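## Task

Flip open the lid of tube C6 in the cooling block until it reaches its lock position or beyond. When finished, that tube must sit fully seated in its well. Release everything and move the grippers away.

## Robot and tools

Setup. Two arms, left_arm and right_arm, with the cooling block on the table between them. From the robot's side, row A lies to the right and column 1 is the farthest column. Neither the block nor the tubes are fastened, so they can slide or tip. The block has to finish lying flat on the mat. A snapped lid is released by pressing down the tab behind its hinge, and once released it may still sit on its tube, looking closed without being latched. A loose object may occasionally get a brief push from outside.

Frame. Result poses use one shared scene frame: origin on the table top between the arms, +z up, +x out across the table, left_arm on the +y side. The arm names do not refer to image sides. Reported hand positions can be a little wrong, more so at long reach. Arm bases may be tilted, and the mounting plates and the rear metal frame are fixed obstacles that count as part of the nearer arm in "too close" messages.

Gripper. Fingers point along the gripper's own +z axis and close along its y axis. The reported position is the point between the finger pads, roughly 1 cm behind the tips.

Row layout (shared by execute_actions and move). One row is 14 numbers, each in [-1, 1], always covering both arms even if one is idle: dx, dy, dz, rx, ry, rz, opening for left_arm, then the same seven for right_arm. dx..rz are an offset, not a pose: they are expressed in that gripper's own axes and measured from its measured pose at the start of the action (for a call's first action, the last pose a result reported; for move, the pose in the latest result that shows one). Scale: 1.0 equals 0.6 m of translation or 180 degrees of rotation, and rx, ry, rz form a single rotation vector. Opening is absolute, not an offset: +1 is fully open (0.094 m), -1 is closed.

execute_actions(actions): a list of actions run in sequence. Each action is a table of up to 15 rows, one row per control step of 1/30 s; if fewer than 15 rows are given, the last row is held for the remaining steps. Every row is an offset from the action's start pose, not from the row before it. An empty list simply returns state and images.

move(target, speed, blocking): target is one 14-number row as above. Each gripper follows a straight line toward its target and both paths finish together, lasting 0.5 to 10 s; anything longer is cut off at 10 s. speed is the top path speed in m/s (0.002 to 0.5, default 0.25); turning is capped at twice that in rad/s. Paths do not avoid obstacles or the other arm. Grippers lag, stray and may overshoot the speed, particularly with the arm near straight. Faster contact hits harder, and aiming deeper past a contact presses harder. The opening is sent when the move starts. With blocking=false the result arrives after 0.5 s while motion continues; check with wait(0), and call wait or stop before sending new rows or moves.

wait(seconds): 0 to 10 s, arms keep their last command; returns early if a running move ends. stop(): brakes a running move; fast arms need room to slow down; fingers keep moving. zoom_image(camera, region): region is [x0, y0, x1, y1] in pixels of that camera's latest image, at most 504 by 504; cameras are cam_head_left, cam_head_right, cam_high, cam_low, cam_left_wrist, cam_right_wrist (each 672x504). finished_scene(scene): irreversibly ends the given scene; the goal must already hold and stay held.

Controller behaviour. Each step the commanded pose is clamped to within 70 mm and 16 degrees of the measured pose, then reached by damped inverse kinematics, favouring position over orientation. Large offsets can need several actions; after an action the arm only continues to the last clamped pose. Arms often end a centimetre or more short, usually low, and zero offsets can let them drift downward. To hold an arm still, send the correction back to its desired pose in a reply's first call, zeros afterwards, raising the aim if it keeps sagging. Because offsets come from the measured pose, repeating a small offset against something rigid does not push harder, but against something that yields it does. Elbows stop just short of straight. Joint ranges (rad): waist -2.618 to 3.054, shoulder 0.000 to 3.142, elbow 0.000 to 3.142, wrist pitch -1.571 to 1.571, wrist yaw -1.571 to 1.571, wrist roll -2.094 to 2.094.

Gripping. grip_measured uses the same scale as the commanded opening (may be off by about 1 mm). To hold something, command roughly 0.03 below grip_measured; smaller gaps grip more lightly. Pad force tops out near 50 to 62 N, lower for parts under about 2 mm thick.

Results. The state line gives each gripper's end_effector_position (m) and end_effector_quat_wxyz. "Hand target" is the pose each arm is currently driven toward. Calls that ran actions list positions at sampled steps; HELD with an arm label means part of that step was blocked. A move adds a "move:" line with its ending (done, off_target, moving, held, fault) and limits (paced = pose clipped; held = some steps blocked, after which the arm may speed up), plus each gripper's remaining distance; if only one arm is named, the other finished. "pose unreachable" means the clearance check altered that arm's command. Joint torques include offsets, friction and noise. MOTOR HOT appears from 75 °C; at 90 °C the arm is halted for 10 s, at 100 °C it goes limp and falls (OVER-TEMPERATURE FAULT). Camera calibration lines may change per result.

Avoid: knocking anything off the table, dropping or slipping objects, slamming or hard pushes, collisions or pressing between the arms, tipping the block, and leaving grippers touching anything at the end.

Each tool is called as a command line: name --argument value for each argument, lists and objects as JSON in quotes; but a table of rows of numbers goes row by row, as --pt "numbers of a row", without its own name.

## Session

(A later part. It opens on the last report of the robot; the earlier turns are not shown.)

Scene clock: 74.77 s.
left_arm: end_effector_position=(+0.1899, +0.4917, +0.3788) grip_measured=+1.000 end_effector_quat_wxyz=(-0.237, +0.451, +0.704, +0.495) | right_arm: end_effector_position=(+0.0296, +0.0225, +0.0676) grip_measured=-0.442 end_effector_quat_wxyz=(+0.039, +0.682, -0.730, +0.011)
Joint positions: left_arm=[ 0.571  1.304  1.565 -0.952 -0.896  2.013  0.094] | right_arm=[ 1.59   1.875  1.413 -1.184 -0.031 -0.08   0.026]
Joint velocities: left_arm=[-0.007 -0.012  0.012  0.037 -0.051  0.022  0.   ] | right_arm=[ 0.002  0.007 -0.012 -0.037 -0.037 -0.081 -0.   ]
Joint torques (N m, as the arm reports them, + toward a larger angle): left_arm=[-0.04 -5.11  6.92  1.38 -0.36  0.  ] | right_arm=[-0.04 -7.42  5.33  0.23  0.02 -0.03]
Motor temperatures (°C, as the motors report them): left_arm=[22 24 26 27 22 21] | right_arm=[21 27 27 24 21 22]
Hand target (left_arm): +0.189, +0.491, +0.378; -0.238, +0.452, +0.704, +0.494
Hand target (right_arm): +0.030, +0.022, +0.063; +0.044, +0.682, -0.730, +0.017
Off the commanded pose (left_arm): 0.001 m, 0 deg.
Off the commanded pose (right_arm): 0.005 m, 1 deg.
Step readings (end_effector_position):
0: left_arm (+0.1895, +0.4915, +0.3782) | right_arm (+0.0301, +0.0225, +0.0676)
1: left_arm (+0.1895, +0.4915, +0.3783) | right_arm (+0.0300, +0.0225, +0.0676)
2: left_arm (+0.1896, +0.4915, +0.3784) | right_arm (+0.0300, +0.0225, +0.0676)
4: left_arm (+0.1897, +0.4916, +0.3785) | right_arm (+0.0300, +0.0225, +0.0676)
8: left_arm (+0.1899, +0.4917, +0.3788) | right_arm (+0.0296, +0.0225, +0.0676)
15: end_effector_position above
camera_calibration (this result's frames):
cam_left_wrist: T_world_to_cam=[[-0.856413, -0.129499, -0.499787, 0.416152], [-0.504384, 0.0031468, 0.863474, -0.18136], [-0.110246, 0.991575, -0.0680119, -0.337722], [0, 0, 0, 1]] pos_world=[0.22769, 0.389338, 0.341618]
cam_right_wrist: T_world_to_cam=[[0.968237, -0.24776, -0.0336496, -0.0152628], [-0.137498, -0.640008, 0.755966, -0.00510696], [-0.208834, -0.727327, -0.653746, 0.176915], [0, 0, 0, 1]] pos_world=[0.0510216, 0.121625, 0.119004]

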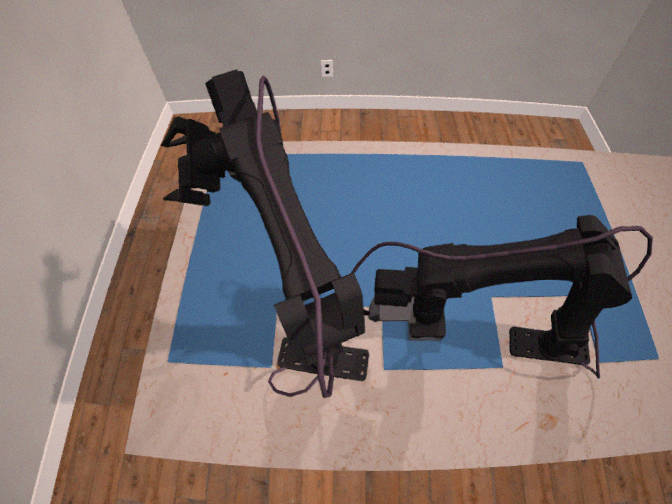

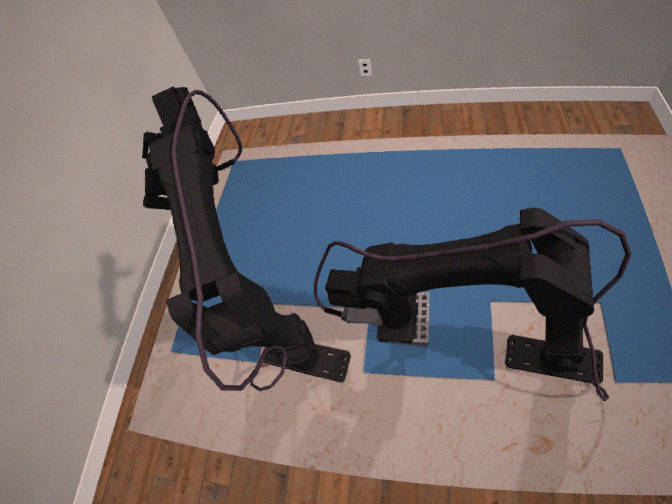

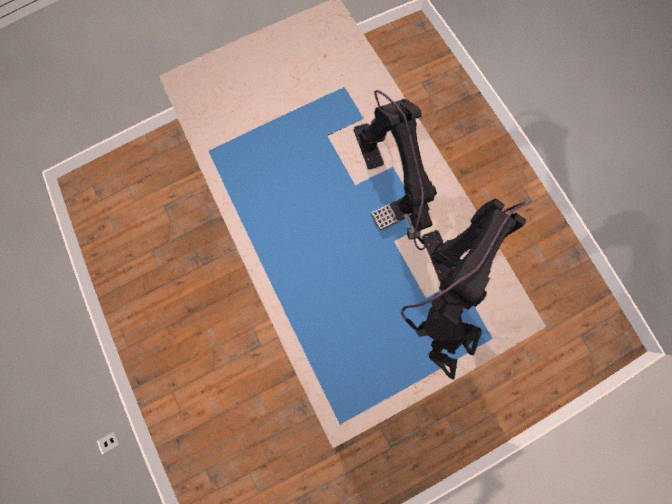

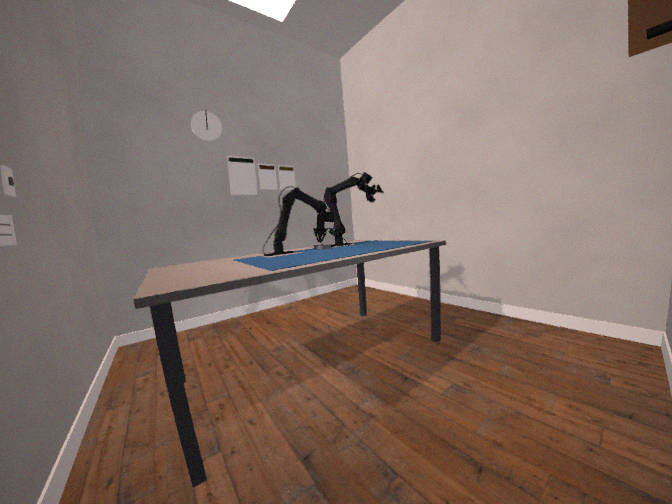

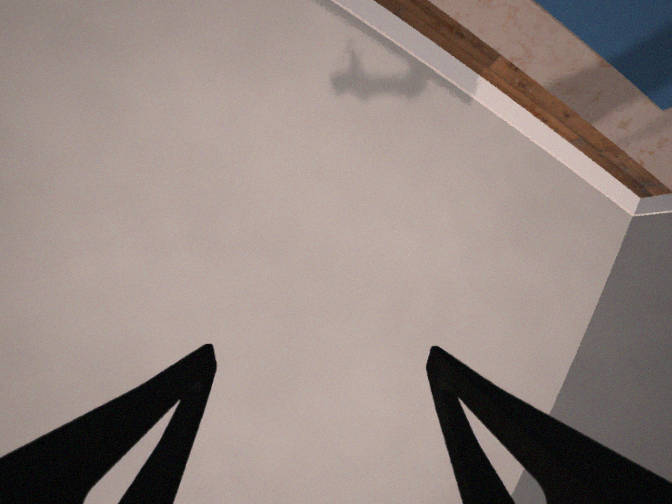

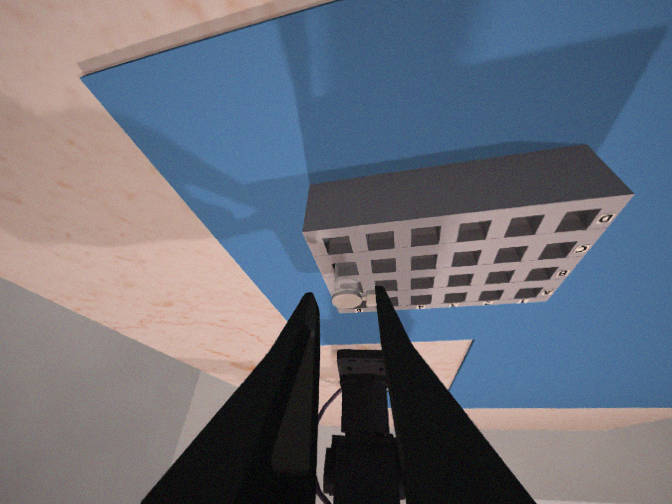

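execute_actions --actions '[[[0,0,0,0,0,0,1,0.00028,-0.00045,0.01585,-0.00058,0.00714,0.00021,-0.44],[0,0,0,0,0,0,1,0.00018,-0.00058,0.02,-0.00067,0.0083,0.00024,-0.44],[0,0,0,0,0,0,1,0.00008,-0.0007,0.02403,-0.00076,0.00952,0.00027,-0.44],[0,0,0,0,0,0,1,0.00031,-0.00078,0.02761,-0.00094,0.01174,0.00033,-0.44],[0,0,0,0,0,0,1,0.00047,-0.00084,0.03016,-0.00107,0.01332,0.00037,-0.44],[0,0,0,0,0,0,1,0.00057,-0.00088,0.0317,-0.00115,0.01428,0.0004,-0.44],[0,0,0,0,0,0,1,0.00065,-0.00091,0.03297,-0.00121,0.01507,0.00042,-0.44],[0,0,0,0,0,0,1,0.00073,-0.00094,0.03425,-0.00127,0.01586,0.00045,-0.44],[0,0,0,0,0,0,1,0.00081,-0.00097,0.03553,-0.00134,0.01665,0.00047,-0.44],[0,0,0,0,0,0,1,0.00089,-0.001,0.0368,-0.0014,0.01745,0.00049,-0.44],[0,0,0,0,0,0,1,0.00097,-0.00103,0.03808,-0.00146,0.01824,0.00051,-0.44],[0,0,0,0,0,0,1,0.00105,-0.00106,0.03936,-0.00153,0.01903,0.00054,-0.44]]]'

zoom_image --camera "cam_right_wrist" --region '[280, 240, 430, 365]'

Scene clock: 78.70 s.
left_arm: end_effector_position=(+0.1904, +0.4919, +0.3795) grip_measured=+1.000 end_effector_quat_wxyz=(-0.236, +0.450, +0.704, +0.497) | right_arm: end_effector_position=(+0.0297, +0.0210, +0.0590) grip_measured=-0.441 end_effector_quat_wxyz=(+0.049, +0.682, -0.730, +0.020)
Joint positions: left_arm=[ 0.571  1.304  1.565 -0.947 -0.896  2.013  0.094] | right_arm=[ 1.59   1.902  1.413 -1.184 -0.029 -0.08   0.026]
Joint velocities: left_arm=[ 0.007 -0.002  0.012 -0.066  0.037  0.095  0.   ] | right_arm=[-0.012  0.432 -0.022  0.022 -0.095  0.037 -0.   ]
Joint torques (N m, as the arm reports them, + toward a larger angle): left_arm=[-0.04 -5.11  6.91  1.36 -0.37  0.  ] | right_arm=[ 0.07 -7.61  4.21  0.32 -0.01 -0.04]
Motor temperatures (°C, as the motors report them): left_arm=[22 24 26 27 22 21] | right_arm=[21 27 27 24 21 22]
Hand target (left_arm): +0.190, +0.492, +0.379; -0.237, +0.451, +0.704, +0.495
Hand target (right_arm): +0.029, +0.019, +0.044; +0.062, +0.681, -0.729, +0.030
Off the commanded pose (left_arm): 0.001 m, 0 deg.
Off the commanded pose (right_arm): 0.015 m, 2 deg.
Step readings (end_effector_position):
0: left_arm (+0.1900, +0.4917, +0.3789) | right_arm (+0.0296, +0.0225, +0.0676)
1: left_arm (+0.1900, +0.4917, +0.3789) | right_arm (+0.0295, +0.0225, +0.0671)
2: left_arm (+0.1901, +0.4917, +0.3790) | right_arm (+0.0296, +0.0223, +0.0665)
4: left_arm (+0.1902, +0.4918, +0.3792) | right_arm (+0.0296, +0.0223, +0.0662)
8: left_arm (+0.1904, +0.4919, +0.3794) | right_arm (+0.0298, +0.0221, +0.0653)
15: end_effector_position above
camera_calibration (this result's frames):
cam_left_wrist: T_world_to_cam=[[-0.854324, -0.128544, -0.503594, 0.41749], [-0.507974, 0.00150502, 0.861371, -0.179383], [-0.109966, 0.991703, -0.0665825, -0.338502], [0, 0, 0, 1]] pos_world=[0.228326, 0.389629, 0.342222]
cam_right_wrist: T_world_to_cam=[[0.968212, -0.248456, -0.0289132, -0.016302], [-0.135754, -0.619038, 0.773539, -0.00112182], [-0.210089, -0.745024, -0.633089, 0.169472], [0, 0, 0, 1]] pos_world=[0.0512356, 0.121516, 0.107687]

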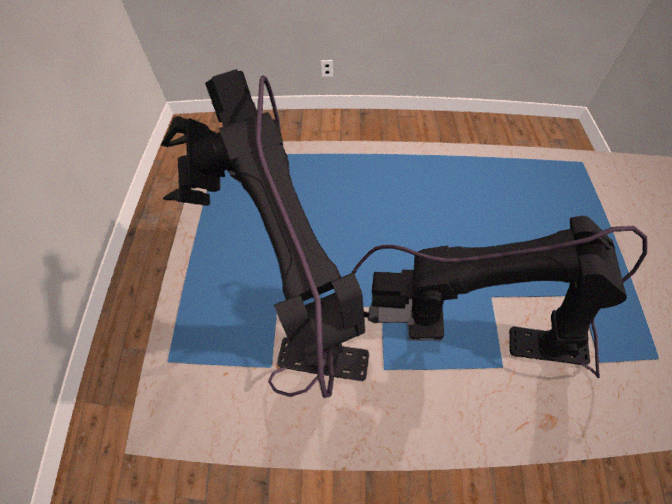

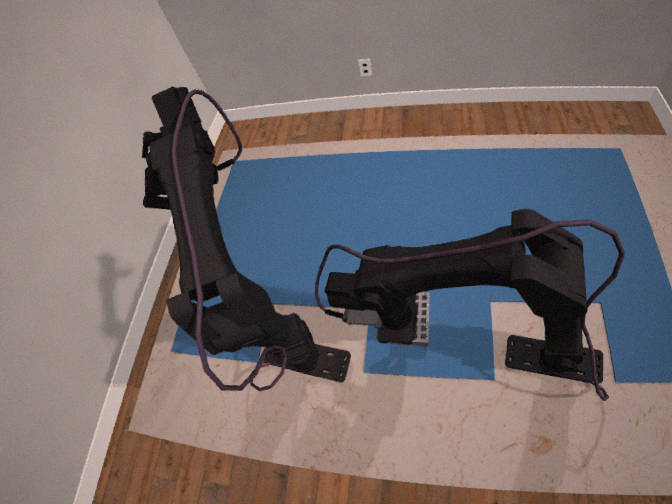

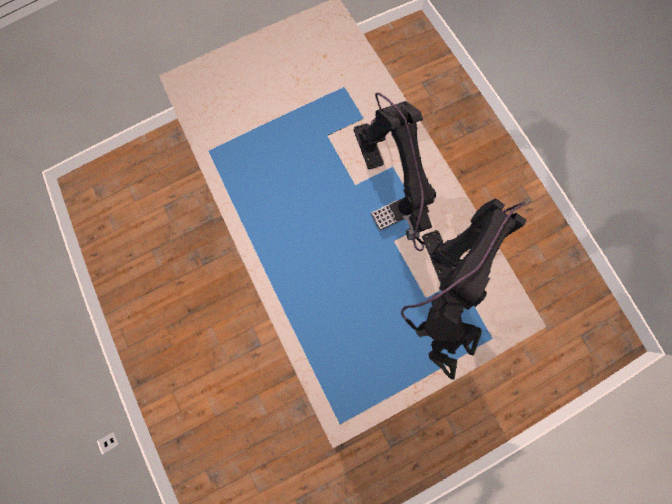

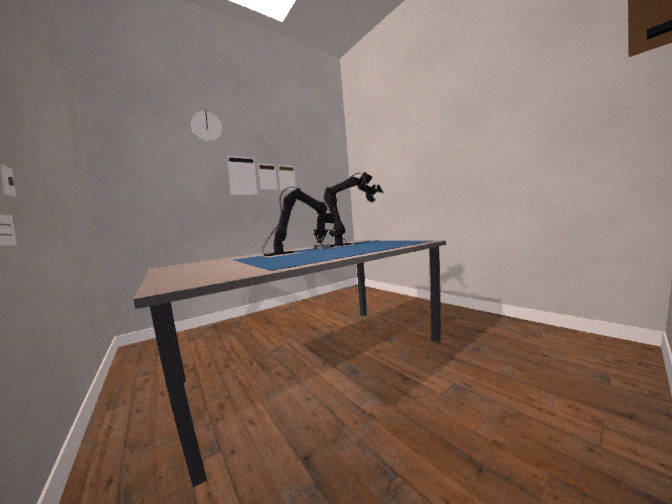

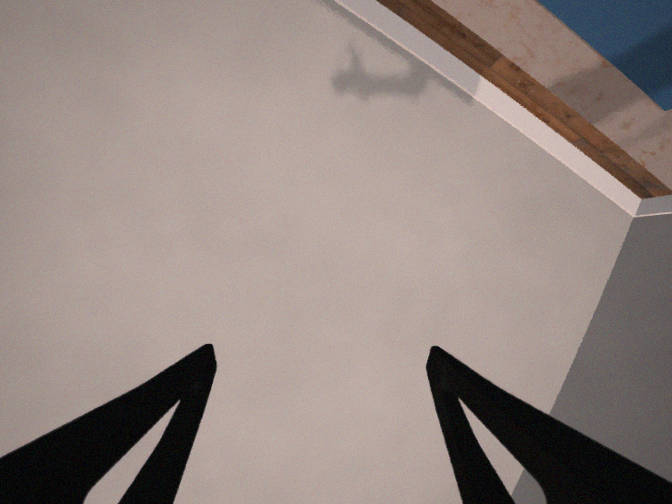

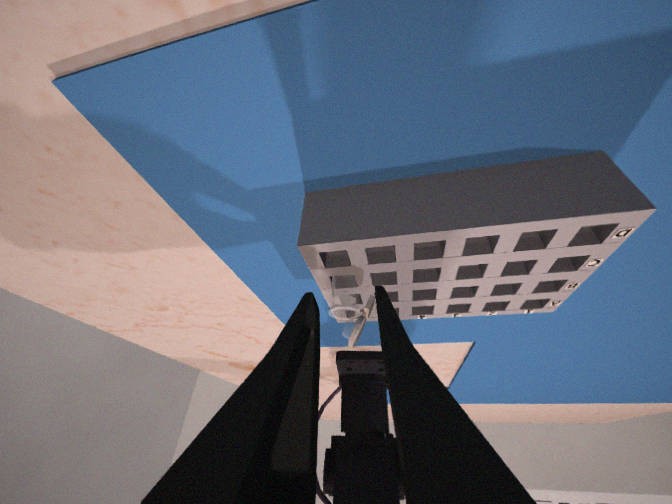

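Region (280, 240, 430, 365) of cam_right_wrist's 672x504 image, scaled by 3.360, with more detail than that image has.

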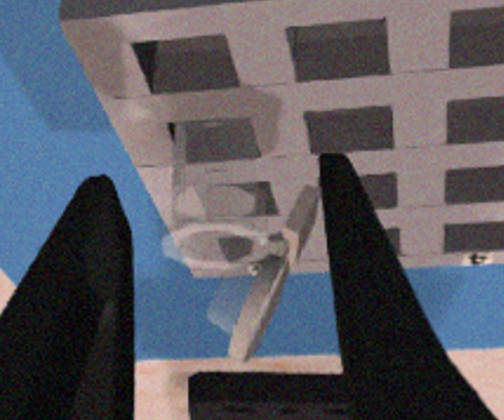

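execute_actions --actions '[[[0,0,0,0,0,0,1,0.0003,-0.0001,0.005,-0.00025,0.003,0.0001,-0.36],[0,0,0,0,0,0,1,0,0,0,0,0,0,-0.36],[0,0,0,0,0,0,1,-0.00026,0.0001,-0.0041,0.0002,-0.0025,-0.00007,-0.36],[0,0,0,0,0,0,1,-0.00052,0.0002,-0.0082,0.00041,-0.0051,-0.00014,-0.36],[0,0,0,0,0,0,1,-0.00078,0.00029,-0.0123,0.00061,-0.0076,-0.00022,-0.36],[0,0,0,0,0,0,1,-0.00104,0.00039,-0.0163,0.00082,-0.0101,-0.00029,-0.36],[0,0,0,0,0,0,1,-0.0013,0.00049,-0.0204,0.00102,-0.0127,-0.00036,-0.36],[0,0,0,0,0,0,1,-0.00156,0.00059,-0.0245,0.00123,-0.0152,-0.00043,-0.36],[0,0,0,0,0,0,1,-0.00182,0.00068,-0.0286,0.00143,-0.0178,-0.0005,-0.36],[0,0,0,0,0,0,1,-0.00208,0.00078,-0.0327,0.00163,-0.0203,-0.00058,-0.36],[0,0,0,0,0,0,1,-0.00234,0.00088,-0.0368,0.00184,-0.0228,-0.00065,-0.36]]]'

wait --seconds 0.2

zoom_image --camera "cam_right_wrist" --region '[280, 240, 430, 365]'

Scene clock: 81.30 s.
left_arm: end_effector_position=(+0.1909, +0.4921, +0.3802) grip_measured=+1.000 end_effector_quat_wxyz=(-0.234, +0.448, +0.704, +0.498) | right_arm: end_effector_position=(+0.0294, +0.0223, +0.0725) grip_measured=-0.361 end_effector_quat_wxyz=(+0.034, +0.682, -0.730, +0.007)
Joint positions: left_arm=[ 0.571  1.304  1.565 -0.942 -0.896  2.013  0.094] | right_arm=[ 1.59   1.858  1.412 -1.187 -0.031 -0.08   0.03 ]
Joint velocities: left_arm=[-0.002  0.007  0.007  0.007  0.007  0.007  0.   ] | right_arm=[ 0.012 -0.051  0.012  0.007 -0.11  -0.007 -0.   ]
Joint torques (N m, as the arm reports them, + toward a larger angle): left_arm=[-0.04 -5.1   6.92  1.4  -0.36  0.  ] | right_arm=[ -0.08 -10.6    5.58   0.28   0.01  -0.05]
Motor temperatures (°C, as the motors report them): left_arm=[22 24 26 27 22 21] | right_arm=[21 27 27 24 21 22]
Hand target (left_arm): +0.190, +0.492, +0.380; -0.235, +0.449, +0.704, +0.497
Hand target (right_arm): +0.030, +0.025, +0.081; +0.021, +0.683, -0.730, -0.002
Off the commanded pose (left_arm): 0.001 m, 0 deg.
Off the commanded pose (right_arm): 0.009 m, 2 deg.
Step readings (end_effector_position):
0: left_arm (+0.1905, +0.4919, +0.3795) | right_arm (+0.0293, +0.0180, +0.0502)
1: left_arm (+0.1905, +0.4919, +0.3796) | right_arm (+0.0292, +0.0180, +0.0502)
2: left_arm (+0.1906, +0.4920, +0.3797) | right_arm (+0.0289, +0.0182, +0.0506)
4: left_arm (+0.1907, +0.4920, +0.3798) | right_arm (+0.0288, +0.0183, +0.0512)
8: left_arm (+0.1909, +0.4921, +0.3800) | right_arm (+0.0290, +0.0195, +0.0569)
15: end_effector_position above
camera_calibration (this result's frames):
cam_left_wrist: T_world_to_cam=[[-0.852044, -0.127501, -0.507706, 0.418929], [-0.511854, -0.000269038, 0.859073, -0.177234], [-0.109669, 0.991838, -0.0650325, -0.339346], [0, 0, 0, 1]] pos_world=[0.229013, 0.389943, 0.342881]
cam_right_wrist: T_world_to_cam=[[0.968075, -0.248112, -0.0356552, -0.0148328], [-0.138877, -0.649319, 0.747728, -0.0081828], [-0.208672, -0.718905, -0.663047, 0.180397], [0, 0, 0, 1]] pos_world=[0.0508667, 0.120695, 0.125201]

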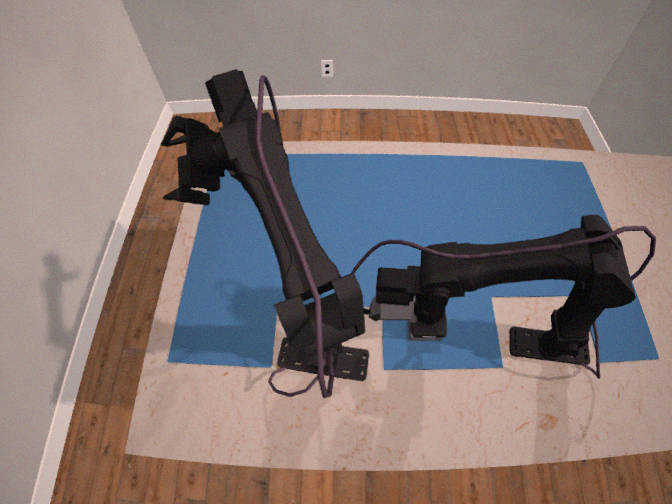

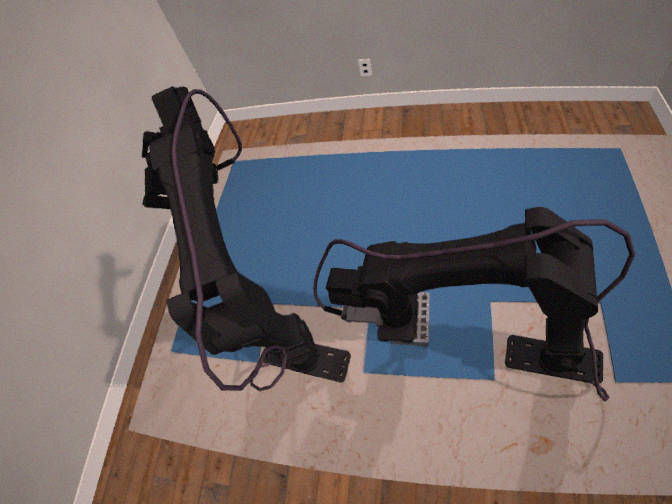

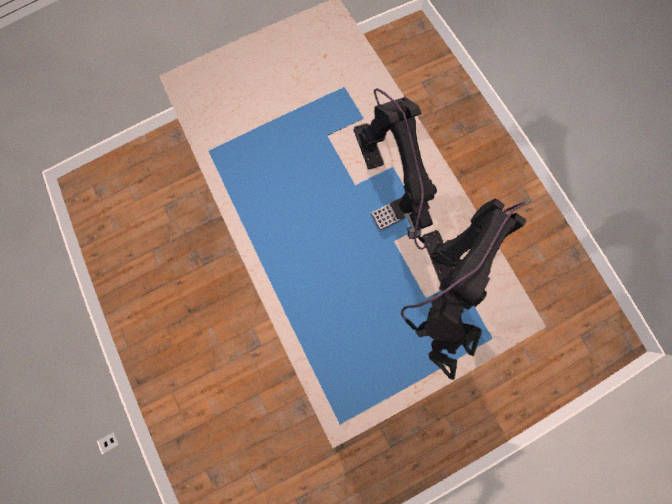

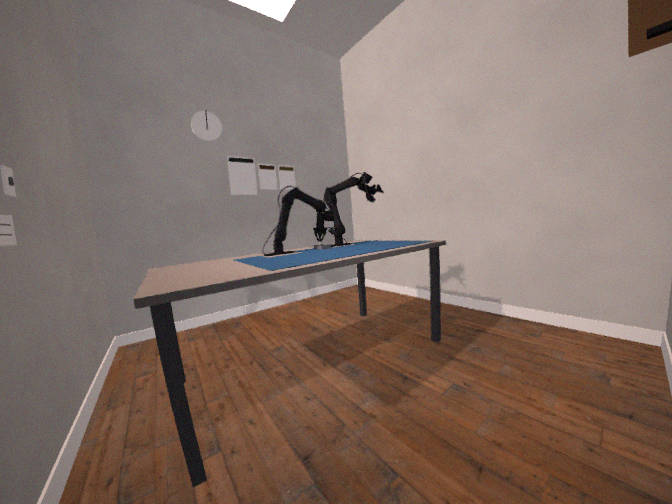

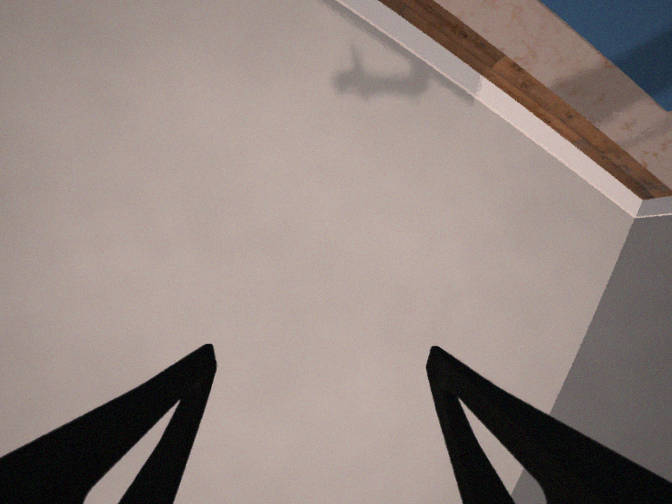

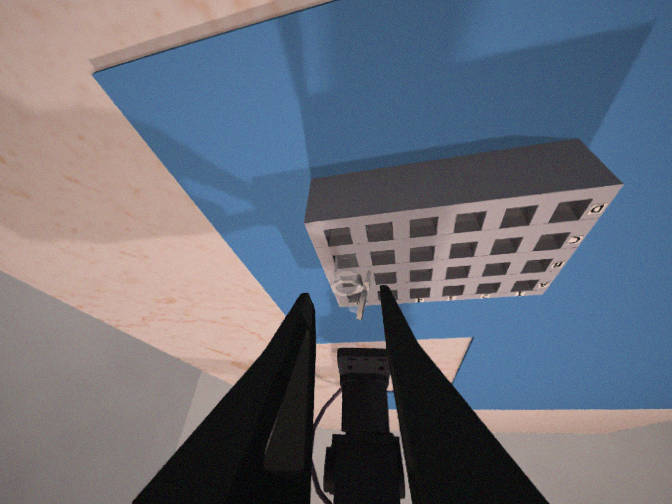

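Scene clock: 81.50 s.
left_arm: end_effector_position=(+0.1909, +0.4921, +0.3802) grip_measured=+1.000 end_effector_quat_wxyz=(-0.234, +0.448, +0.704, +0.498) | right_arm: end_effector_position=(+0.0294, +0.0223, +0.0726) grip_measured=-0.361 end_effector_quat_wxyz=(+0.034, +0.682, -0.730, +0.007)
Joint positions: left_arm=[ 0.571  1.304  1.565 -0.942 -0.896  2.013  0.094] | right_arm=[ 1.59   1.857  1.412 -1.187 -0.031 -0.08   0.03 ]
Joint velocities: left_arm=[-0.002 -0.002 -0.002 -0.007 -0.066  0.037  0.   ] | right_arm=[-0.007 -0.007  0.002  0.007 -0.066  0.022 -0.   ]
Joint torques (N m, as the arm reports them, + toward a larger angle): left_arm=[-0.04 -5.12  6.92  1.38 -0.37  0.  ] | right_arm=[  0.04 -10.89   5.5    0.29   0.01  -0.05]
Motor temperatures (°C, as the motors report them): left_arm=[22 24 26 27 22 21] | right_arm=[21 27 27 24 21 22]
Hand target (left_arm): +0.190, +0.492, +0.379; -0.235, +0.449, +0.704, +0.497
Hand target (right_arm): +0.030, +0.025, +0.081; +0.021, +0.683, -0.730, -0.002
Off the commanded pose (left_arm): 0.001 m, 0 deg.
Off the commanded pose (right_arm): 0.009 m, 2 deg.
wait: 0.20 s; at rest by 0.17 s
camera_calibration (this result's frames):
cam_left_wrist: T_world_to_cam=[[-0.852044, -0.127501, -0.507706, 0.418929], [-0.511854, -0.000269038, 0.859073, -0.177234], [-0.109669, 0.991838, -0.0650325, -0.339346], [0, 0, 0, 1]] pos_world=[0.229013, 0.389943, 0.342881]
cam_right_wrist: T_world_to_cam=[[0.968077, -0.248099, -0.0356948, -0.0148243], [-0.138919, -0.649601, 0.747476, -0.00823256], [-0.208635, -0.718655, -0.66333, 0.180501], [0, 0, 0, 1]] pos_world=[0.0508664, 0.120692, 0.125356]

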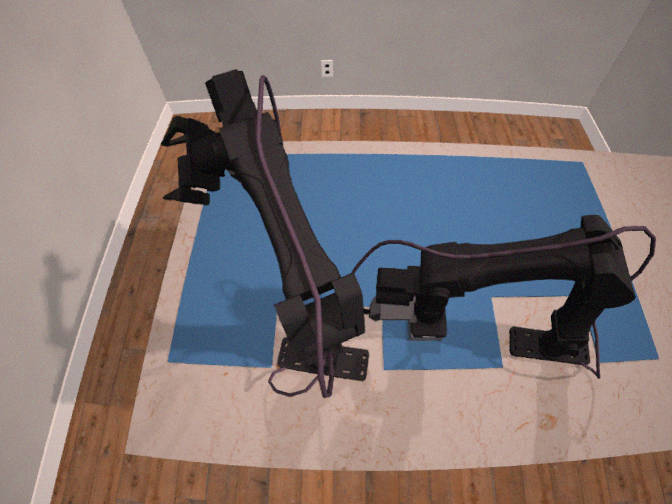

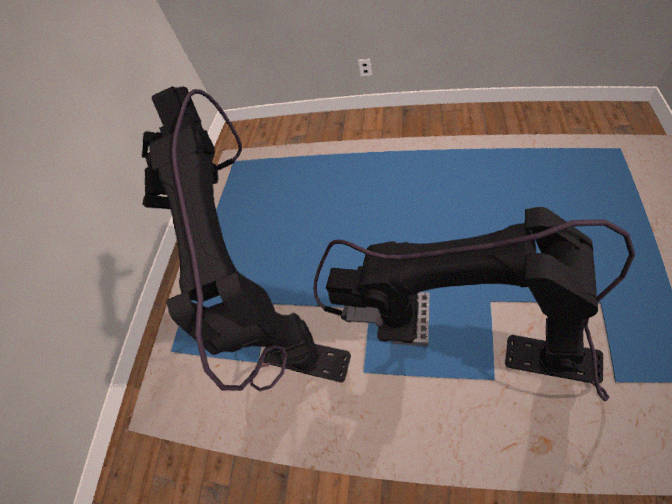

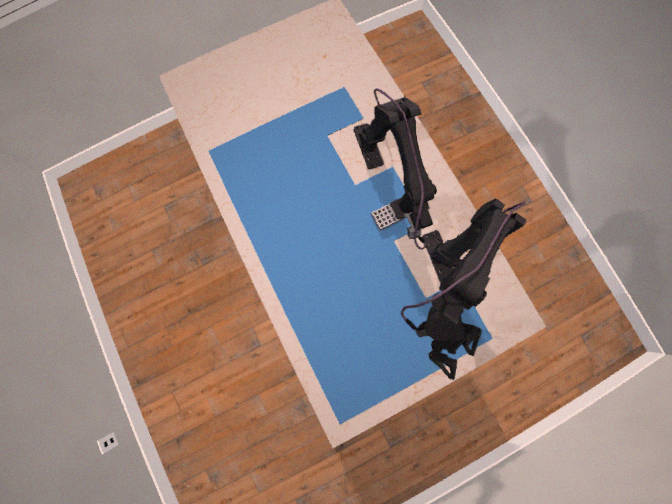

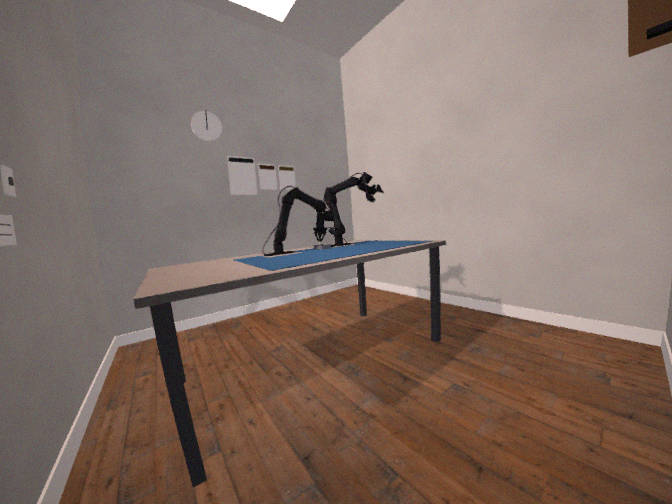

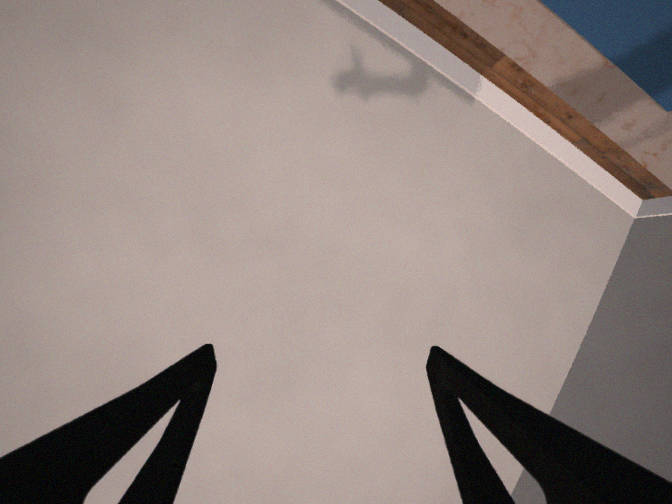

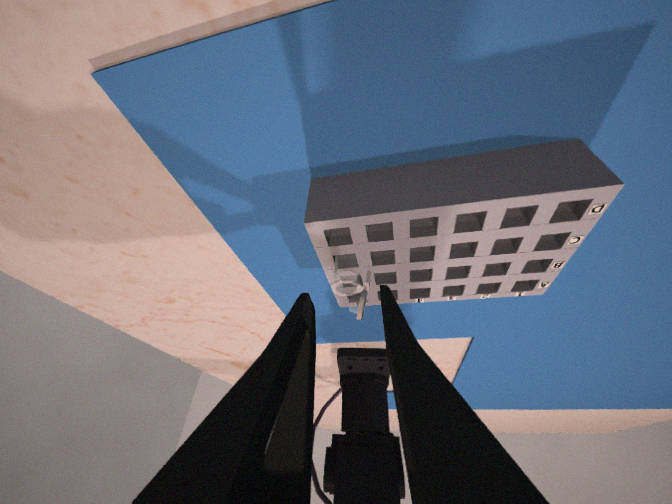

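Region (280, 240, 430, 365) of cam_right_wrist's 672x504 image, scaled by 3.360, with more detail than that image has.

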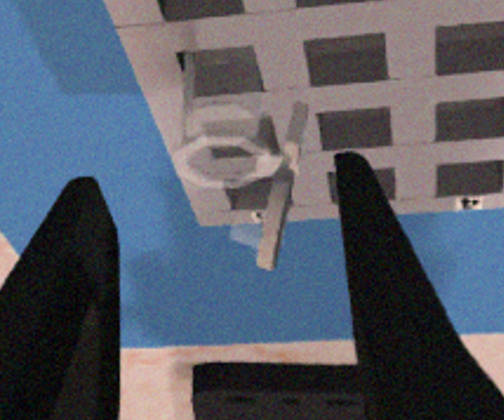

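execute_actions --actions '[[[0,0,0,0,0,0,1,-0.0003,-0.0045,-0.0095,0.0008,-0.0058,0.0024,-0.385],[0,0,0,0,0,0,1,-0.0001,-0.0075,-0.009,0.0011,-0.0055,0.004,-0.41],[0,0,0,0,0,0,1,0.0001,-0.0105,-0.0086,0.0014,-0.0052,0.0056,-0.435],[0,0,0,0,0,0,1,0.0003,-0.0135,-0.0082,0.0017,-0.005,0.0072,-0.46],[0,0,0,0,0,0,1,0.0005,-0.0165,-0.0082,0.002,-0.005,0.0088,-0.485],[0,0,0,0,0,0,1,0.0007,-0.0195,-0.0083,0.0023,-0.005,0.0104,-0.51],[0,0,0,0,0,0,1,0.0009,-0.0225,-0.0083,0.0026,-0.005,0.012,-0.535],[0,0,0,0,0,0,1,0.001,-0.0255,-0.0084,0.0029,-0.005,0.0136,-0.56],[0,0,0,0,0,0,1,0.0012,-0.0283,-0.0084,0.0032,-0.005,0.0151,-0.585],[0,0,0,0,0,0,1,0.0012,-0.0283,-0.0084,0.0032,-0.005,0.0151,-0.61],[0,0,0,0,0,0,1,0.0012,-0.0283,-0.0084,0.0032,-0.005,0.0151,-0.635],[0,0,0,0,0,0,1,0.0012,-0.0283,-0.0084,0.0032,-0.005,0.0151,-0.66],[0,0,0,0,0,0,1,0.0012,-0.0283,-0.0084,0.0032,-0.005,0.0151,-0.68],[0,0,0,0,0,0,1,0.0012,-0.0283,-0.0084,0.0032,-0.005,0.0151,-0.70]]]'

zoom_image --camera "cam_right_wrist" --region '[280, 240, 430, 365]'

Scene clock: 86.17 s.
left_arm: end_effector_position=(+0.1914, +0.4923, +0.3808) grip_measured=+1.000 end_effector_quat_wxyz=(-0.233, +0.447, +0.704, +0.500) | right_arm: end_effector_position=(+0.0418, +0.0204, +0.0727) grip_measured=-0.696 end_effector_quat_wxyz=(+0.035, +0.667, -0.744, +0.004)
Joint positions: left_arm=[ 0.571  1.304  1.565 -0.937 -0.896  2.013  0.094] | right_arm=[ 1.55   1.857  1.412 -1.187 -0.036 -0.08   0.014]
Joint velocities: left_arm=[0.012 0.007 0.007 0.066 0.022 0.007 0.   ] | right_arm=[-0.012 -0.012  0.002 -0.037 -0.081  0.007 -0.005]
Joint torques (N m, as the arm reports them, + toward a larger angle): left_arm=[-0.05 -5.11  6.93  1.39 -0.36  0.  ] | right_arm=[-0.51 -9.72  5.58  0.25  0.16  0.  ]
Motor temperatures (°C, as the motors report them): left_arm=[22 24 26 27 22 21] | right_arm=[21 28 27 24 21 22]
Hand target (left_arm): +0.191, +0.492, +0.380; -0.234, +0.448, +0.704, +0.498
Hand target (right_arm): +0.047, +0.021, +0.077; -0.024, -0.665, +0.747, -0.007
Off the commanded pose (left_arm): 0.001 m, 0 deg.
Off the commanded pose (right_arm): 0.006 m, 1 deg.
Step readings (end_effector_position):
0: left_arm (+0.1909, +0.4921, +0.3802) | right_arm (+0.0294, +0.0223, +0.0726)
1: left_arm (+0.1910, +0.4921, +0.3802) | right_arm (+0.0294, +0.0223, +0.0726)
2: left_arm (+0.1911, +0.4922, +0.3803) | right_arm (+0.0296, +0.0223, +0.0726)
4: left_arm (+0.1912, +0.4923, +0.3805) | right_arm (+0.0308, +0.0221, +0.0726)
8: left_arm (+0.1913, +0.4923, +0.3807) | right_arm (+0.0374, +0.0212, +0.0726)
15: end_effector_position above
camera_calibration (this result's frames):
cam_left_wrist: T_world_to_cam=[[-0.849922, -0.126531, -0.51149, 0.420248], [-0.515426, -0.0019024, 0.856932, -0.175243], [-0.109401, 0.991961, -0.0636002, -0.340125], [0, 0, 0, 1]] pos_world=[0.229643, 0.390231, 0.343493]
cam_right_wrist: T_world_to_cam=[[0.956892, -0.287648, -0.0401962, -0.0256495], [-0.162083, -0.643703, 0.747914, -0.00695437], [-0.24101, -0.709158, -0.662577, 0.182846], [0, 0, 0, 1]] pos_world=[0.0674843, 0.117812, 0.12532]

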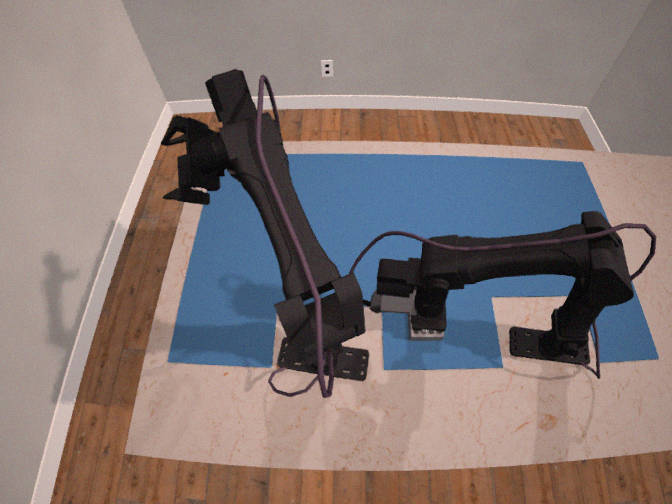

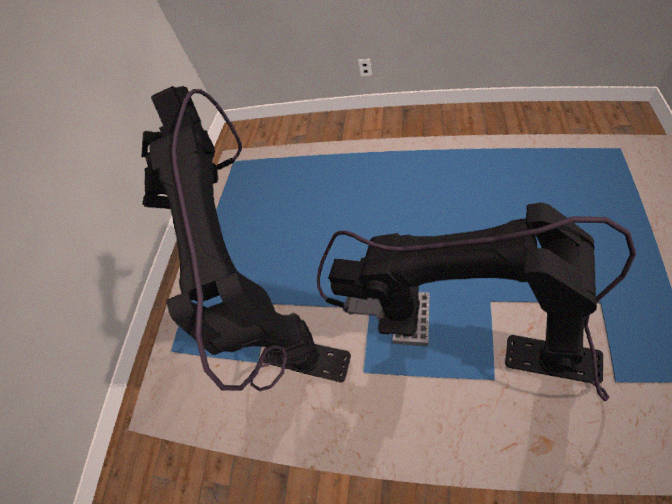

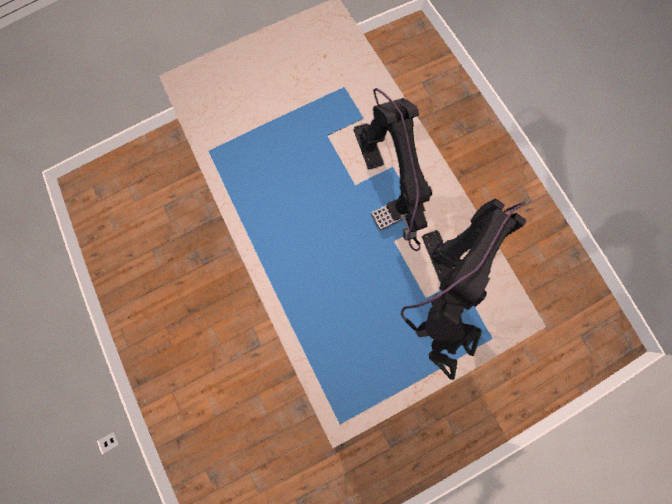

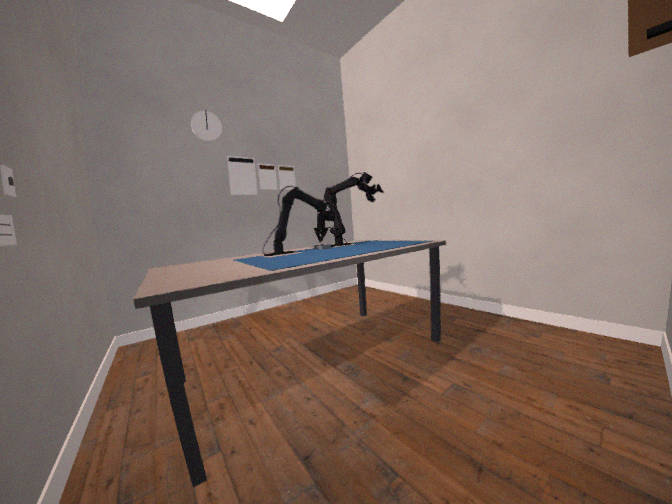

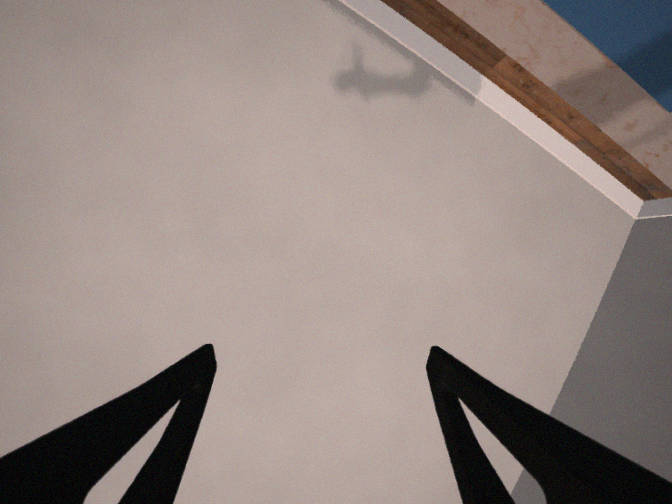

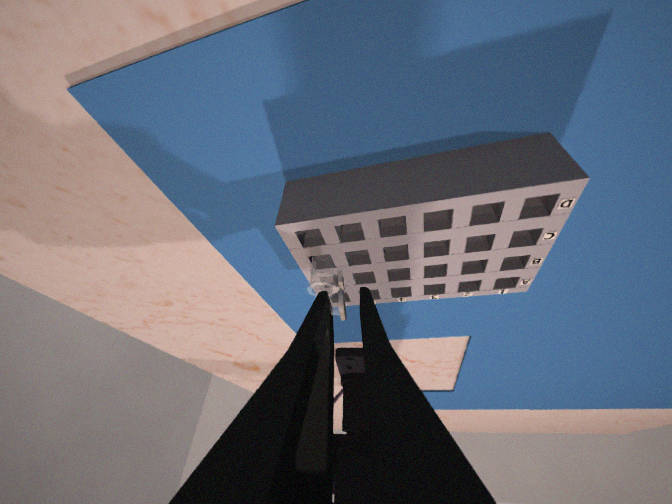

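Region (280, 240, 430, 365) of cam_right_wrist's 672x504 image, scaled by 3.360, with more detail than that image has.

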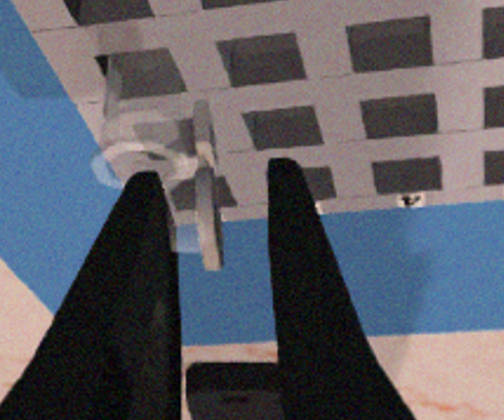

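execute_actions --actions '[[[0,0,0,0,0,0,1,0.0001,-0.0083,-0.0078,0.0051,-0.0045,0.0024,-0.70],[0,0,0,0,0,0,1,0.00016,-0.0093,-0.0078,0.0053,-0.0045,0.0029,-0.70],[0,0,0,0,0,0,1,0.00022,-0.0103,-0.0079,0.0055,-0.0045,0.0034,-0.70],[0,0,0,0,0,0,1,0.00028,-0.0113,-0.0079,0.0057,-0.0045,0.0038,-0.70],[0,0,0,0,0,0,1,0.00034,-0.0123,-0.0079,0.0058,-0.0045,0.0043,-0.70],[0,0,0,0,0,0,1,0.0004,-0.0132,-0.0079,0.006,-0.0045,0.0048,-0.70],[0,0,0,0,0,0,1,0.00046,-0.0142,-0.008,0.0062,-0.0045,0.0053,-0.70],[0,0,0,0,0,0,1,0.00052,-0.0152,-0.008,0.0064,-0.0045,0.0058,-0.70],[0,0,0,0,0,0,1,0.00058,-0.0162,-0.008,0.00655,-0.0045,0.0062,-0.70]]]'

zoom_image --camera "cam_right_wrist" --region '[280, 240, 430, 365]'

Scene clock: 92.77 s.
left_arm: end_effector_position=(+0.1919, +0.4926, +0.3815) grip_measured=+1.000 end_effector_quat_wxyz=(-0.232, +0.446, +0.704, +0.502) | right_arm: end_effector_position=(+0.0421, +0.0204, +0.0727) grip_measured=-0.698 end_effector_quat_wxyz=(+0.037, +0.665, -0.746, +0.002)
Joint positions: left_arm=[ 0.571  1.304  1.565 -0.933 -0.896  2.013  0.094] | right_arm=[ 1.545  1.857  1.412 -1.187 -0.042 -0.08   0.014]
Joint velocities: left_arm=[-0.012  0.002 -0.002 -0.022 -0.081 -0.022  0.   ] | right_arm=[-0.012  0.007  0.007 -0.051 -0.037  0.022 -0.   ]
Joint torques (N m, as the arm reports them, + toward a larger angle): left_arm=[-0.06 -5.14  6.93  1.38 -0.36  0.  ] | right_arm=[-1.02 -9.87  5.34  0.25  0.24 -0.02]
Motor temperatures (°C, as the motors report them): left_arm=[22 24 26 27 22 21] | right_arm=[21 28 27 24 21 22]
Hand target (left_arm): +0.191, +0.492, +0.381; -0.233, +0.447, +0.704, +0.500
Hand target (right_arm): +0.052, +0.019, +0.077; -0.023, -0.660, +0.751, -0.008
Off the commanded pose (left_arm): 0.001 m, 0 deg.
Off the commanded pose (right_arm): 0.011 m, 2 deg.
Step readings (end_effector_position):
0: left_arm (+0.1914, +0.4923, +0.3808) | right_arm (+0.0416, +0.0204, +0.0727)
1: left_arm (+0.1915, +0.4924, +0.3809) | right_arm (+0.0416, +0.0204, +0.0727)
2: left_arm (+0.1915, +0.4924, +0.3810) | right_arm (+0.0416, +0.0204, +0.0727)
4: left_arm (+0.1917, +0.4925, +0.3812) | right_arm (+0.0416, +0.0204, +0.0727)
8: left_arm (+0.1918, +0.4925, +0.3813) | right_arm (+0.0419, +0.0204, +0.0727)
15: end_effector_position above
camera_calibration (this result's frames):
cam_left_wrist: T_world_to_cam=[[-0.847785, -0.125553, -0.515264, 0.421558], [-0.518989, -0.00353168, 0.854774, -0.173246], [-0.109139, 0.992081, -0.0621666, -0.340902], [0, 0, 0, 1]] pos_world=[0.230271, 0.390518, 0.344107]
cam_right_wrist: T_world_to_cam=[[0.955333, -0.291951, -0.045871, -0.0254254], [-0.160817, -0.643775, 0.748126, -0.00701442], [-0.247947, -0.707332, -0.661969, 0.183145], [0, 0, 0, 1]] pos_world=[0.0685719, 0.117606, 0.125318]

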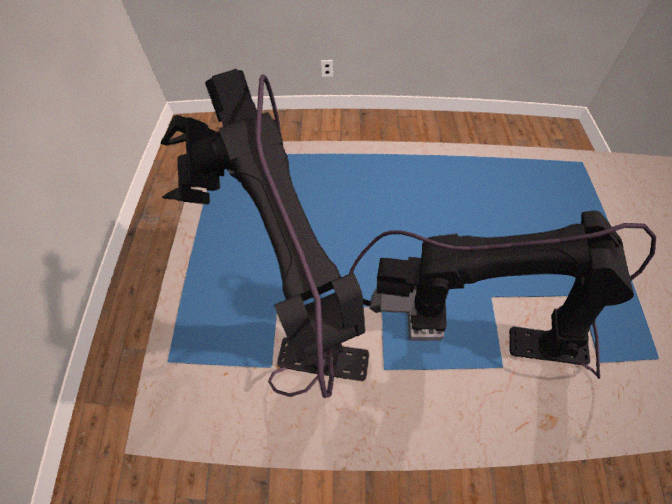

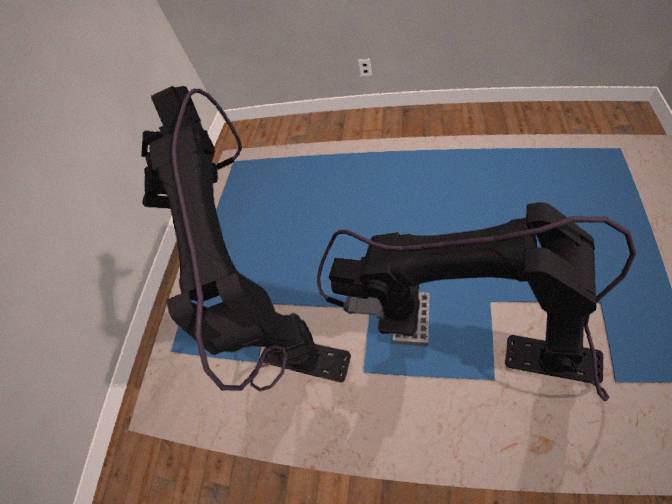

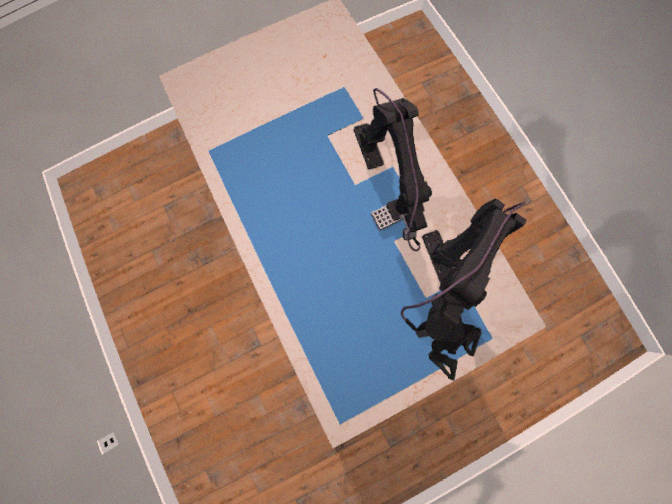

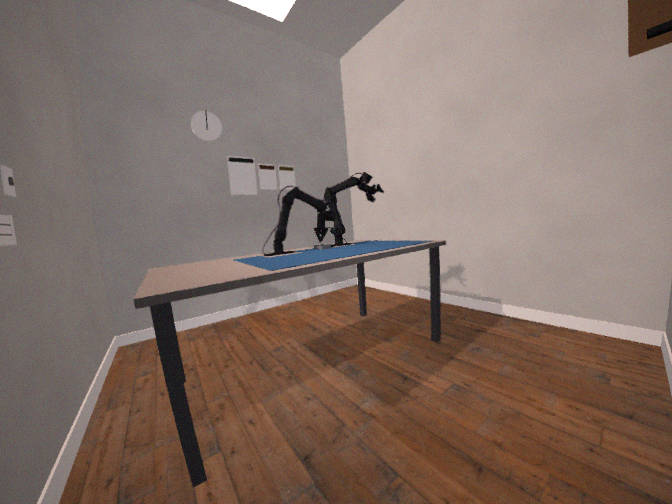

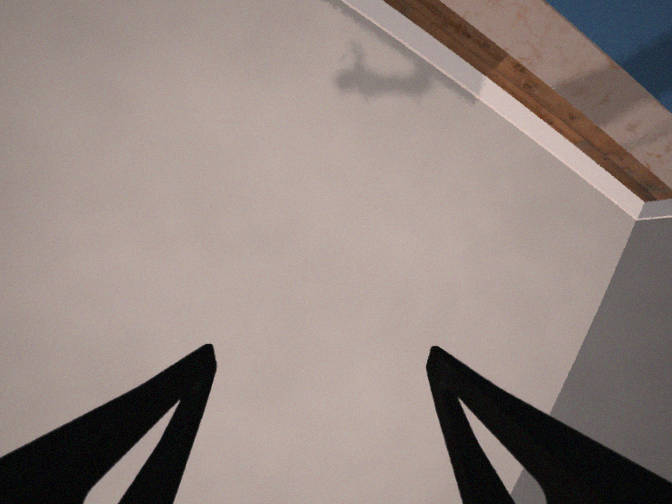

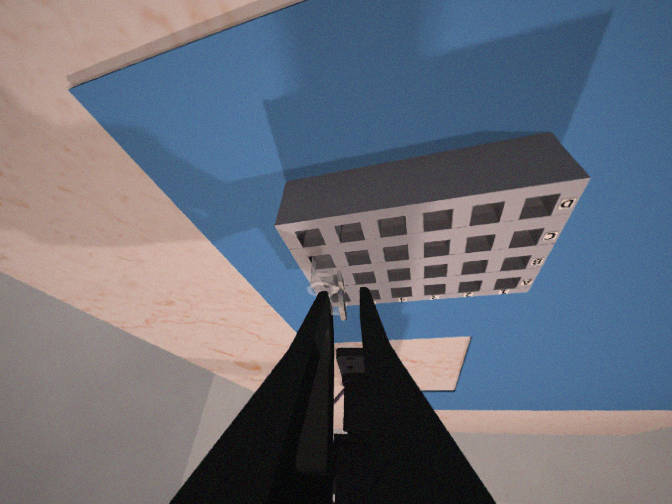

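Region (280, 240, 430, 365) of cam_right_wrist's 672x504 image, scaled by 3.360, with more detail than that image has.

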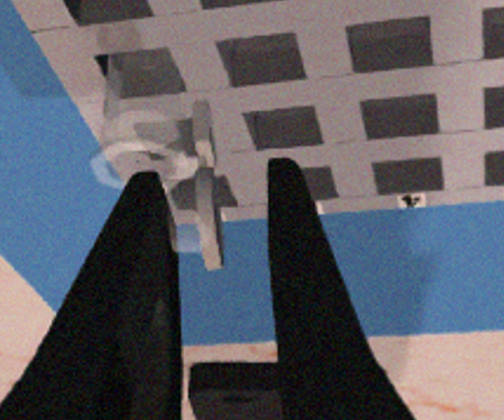

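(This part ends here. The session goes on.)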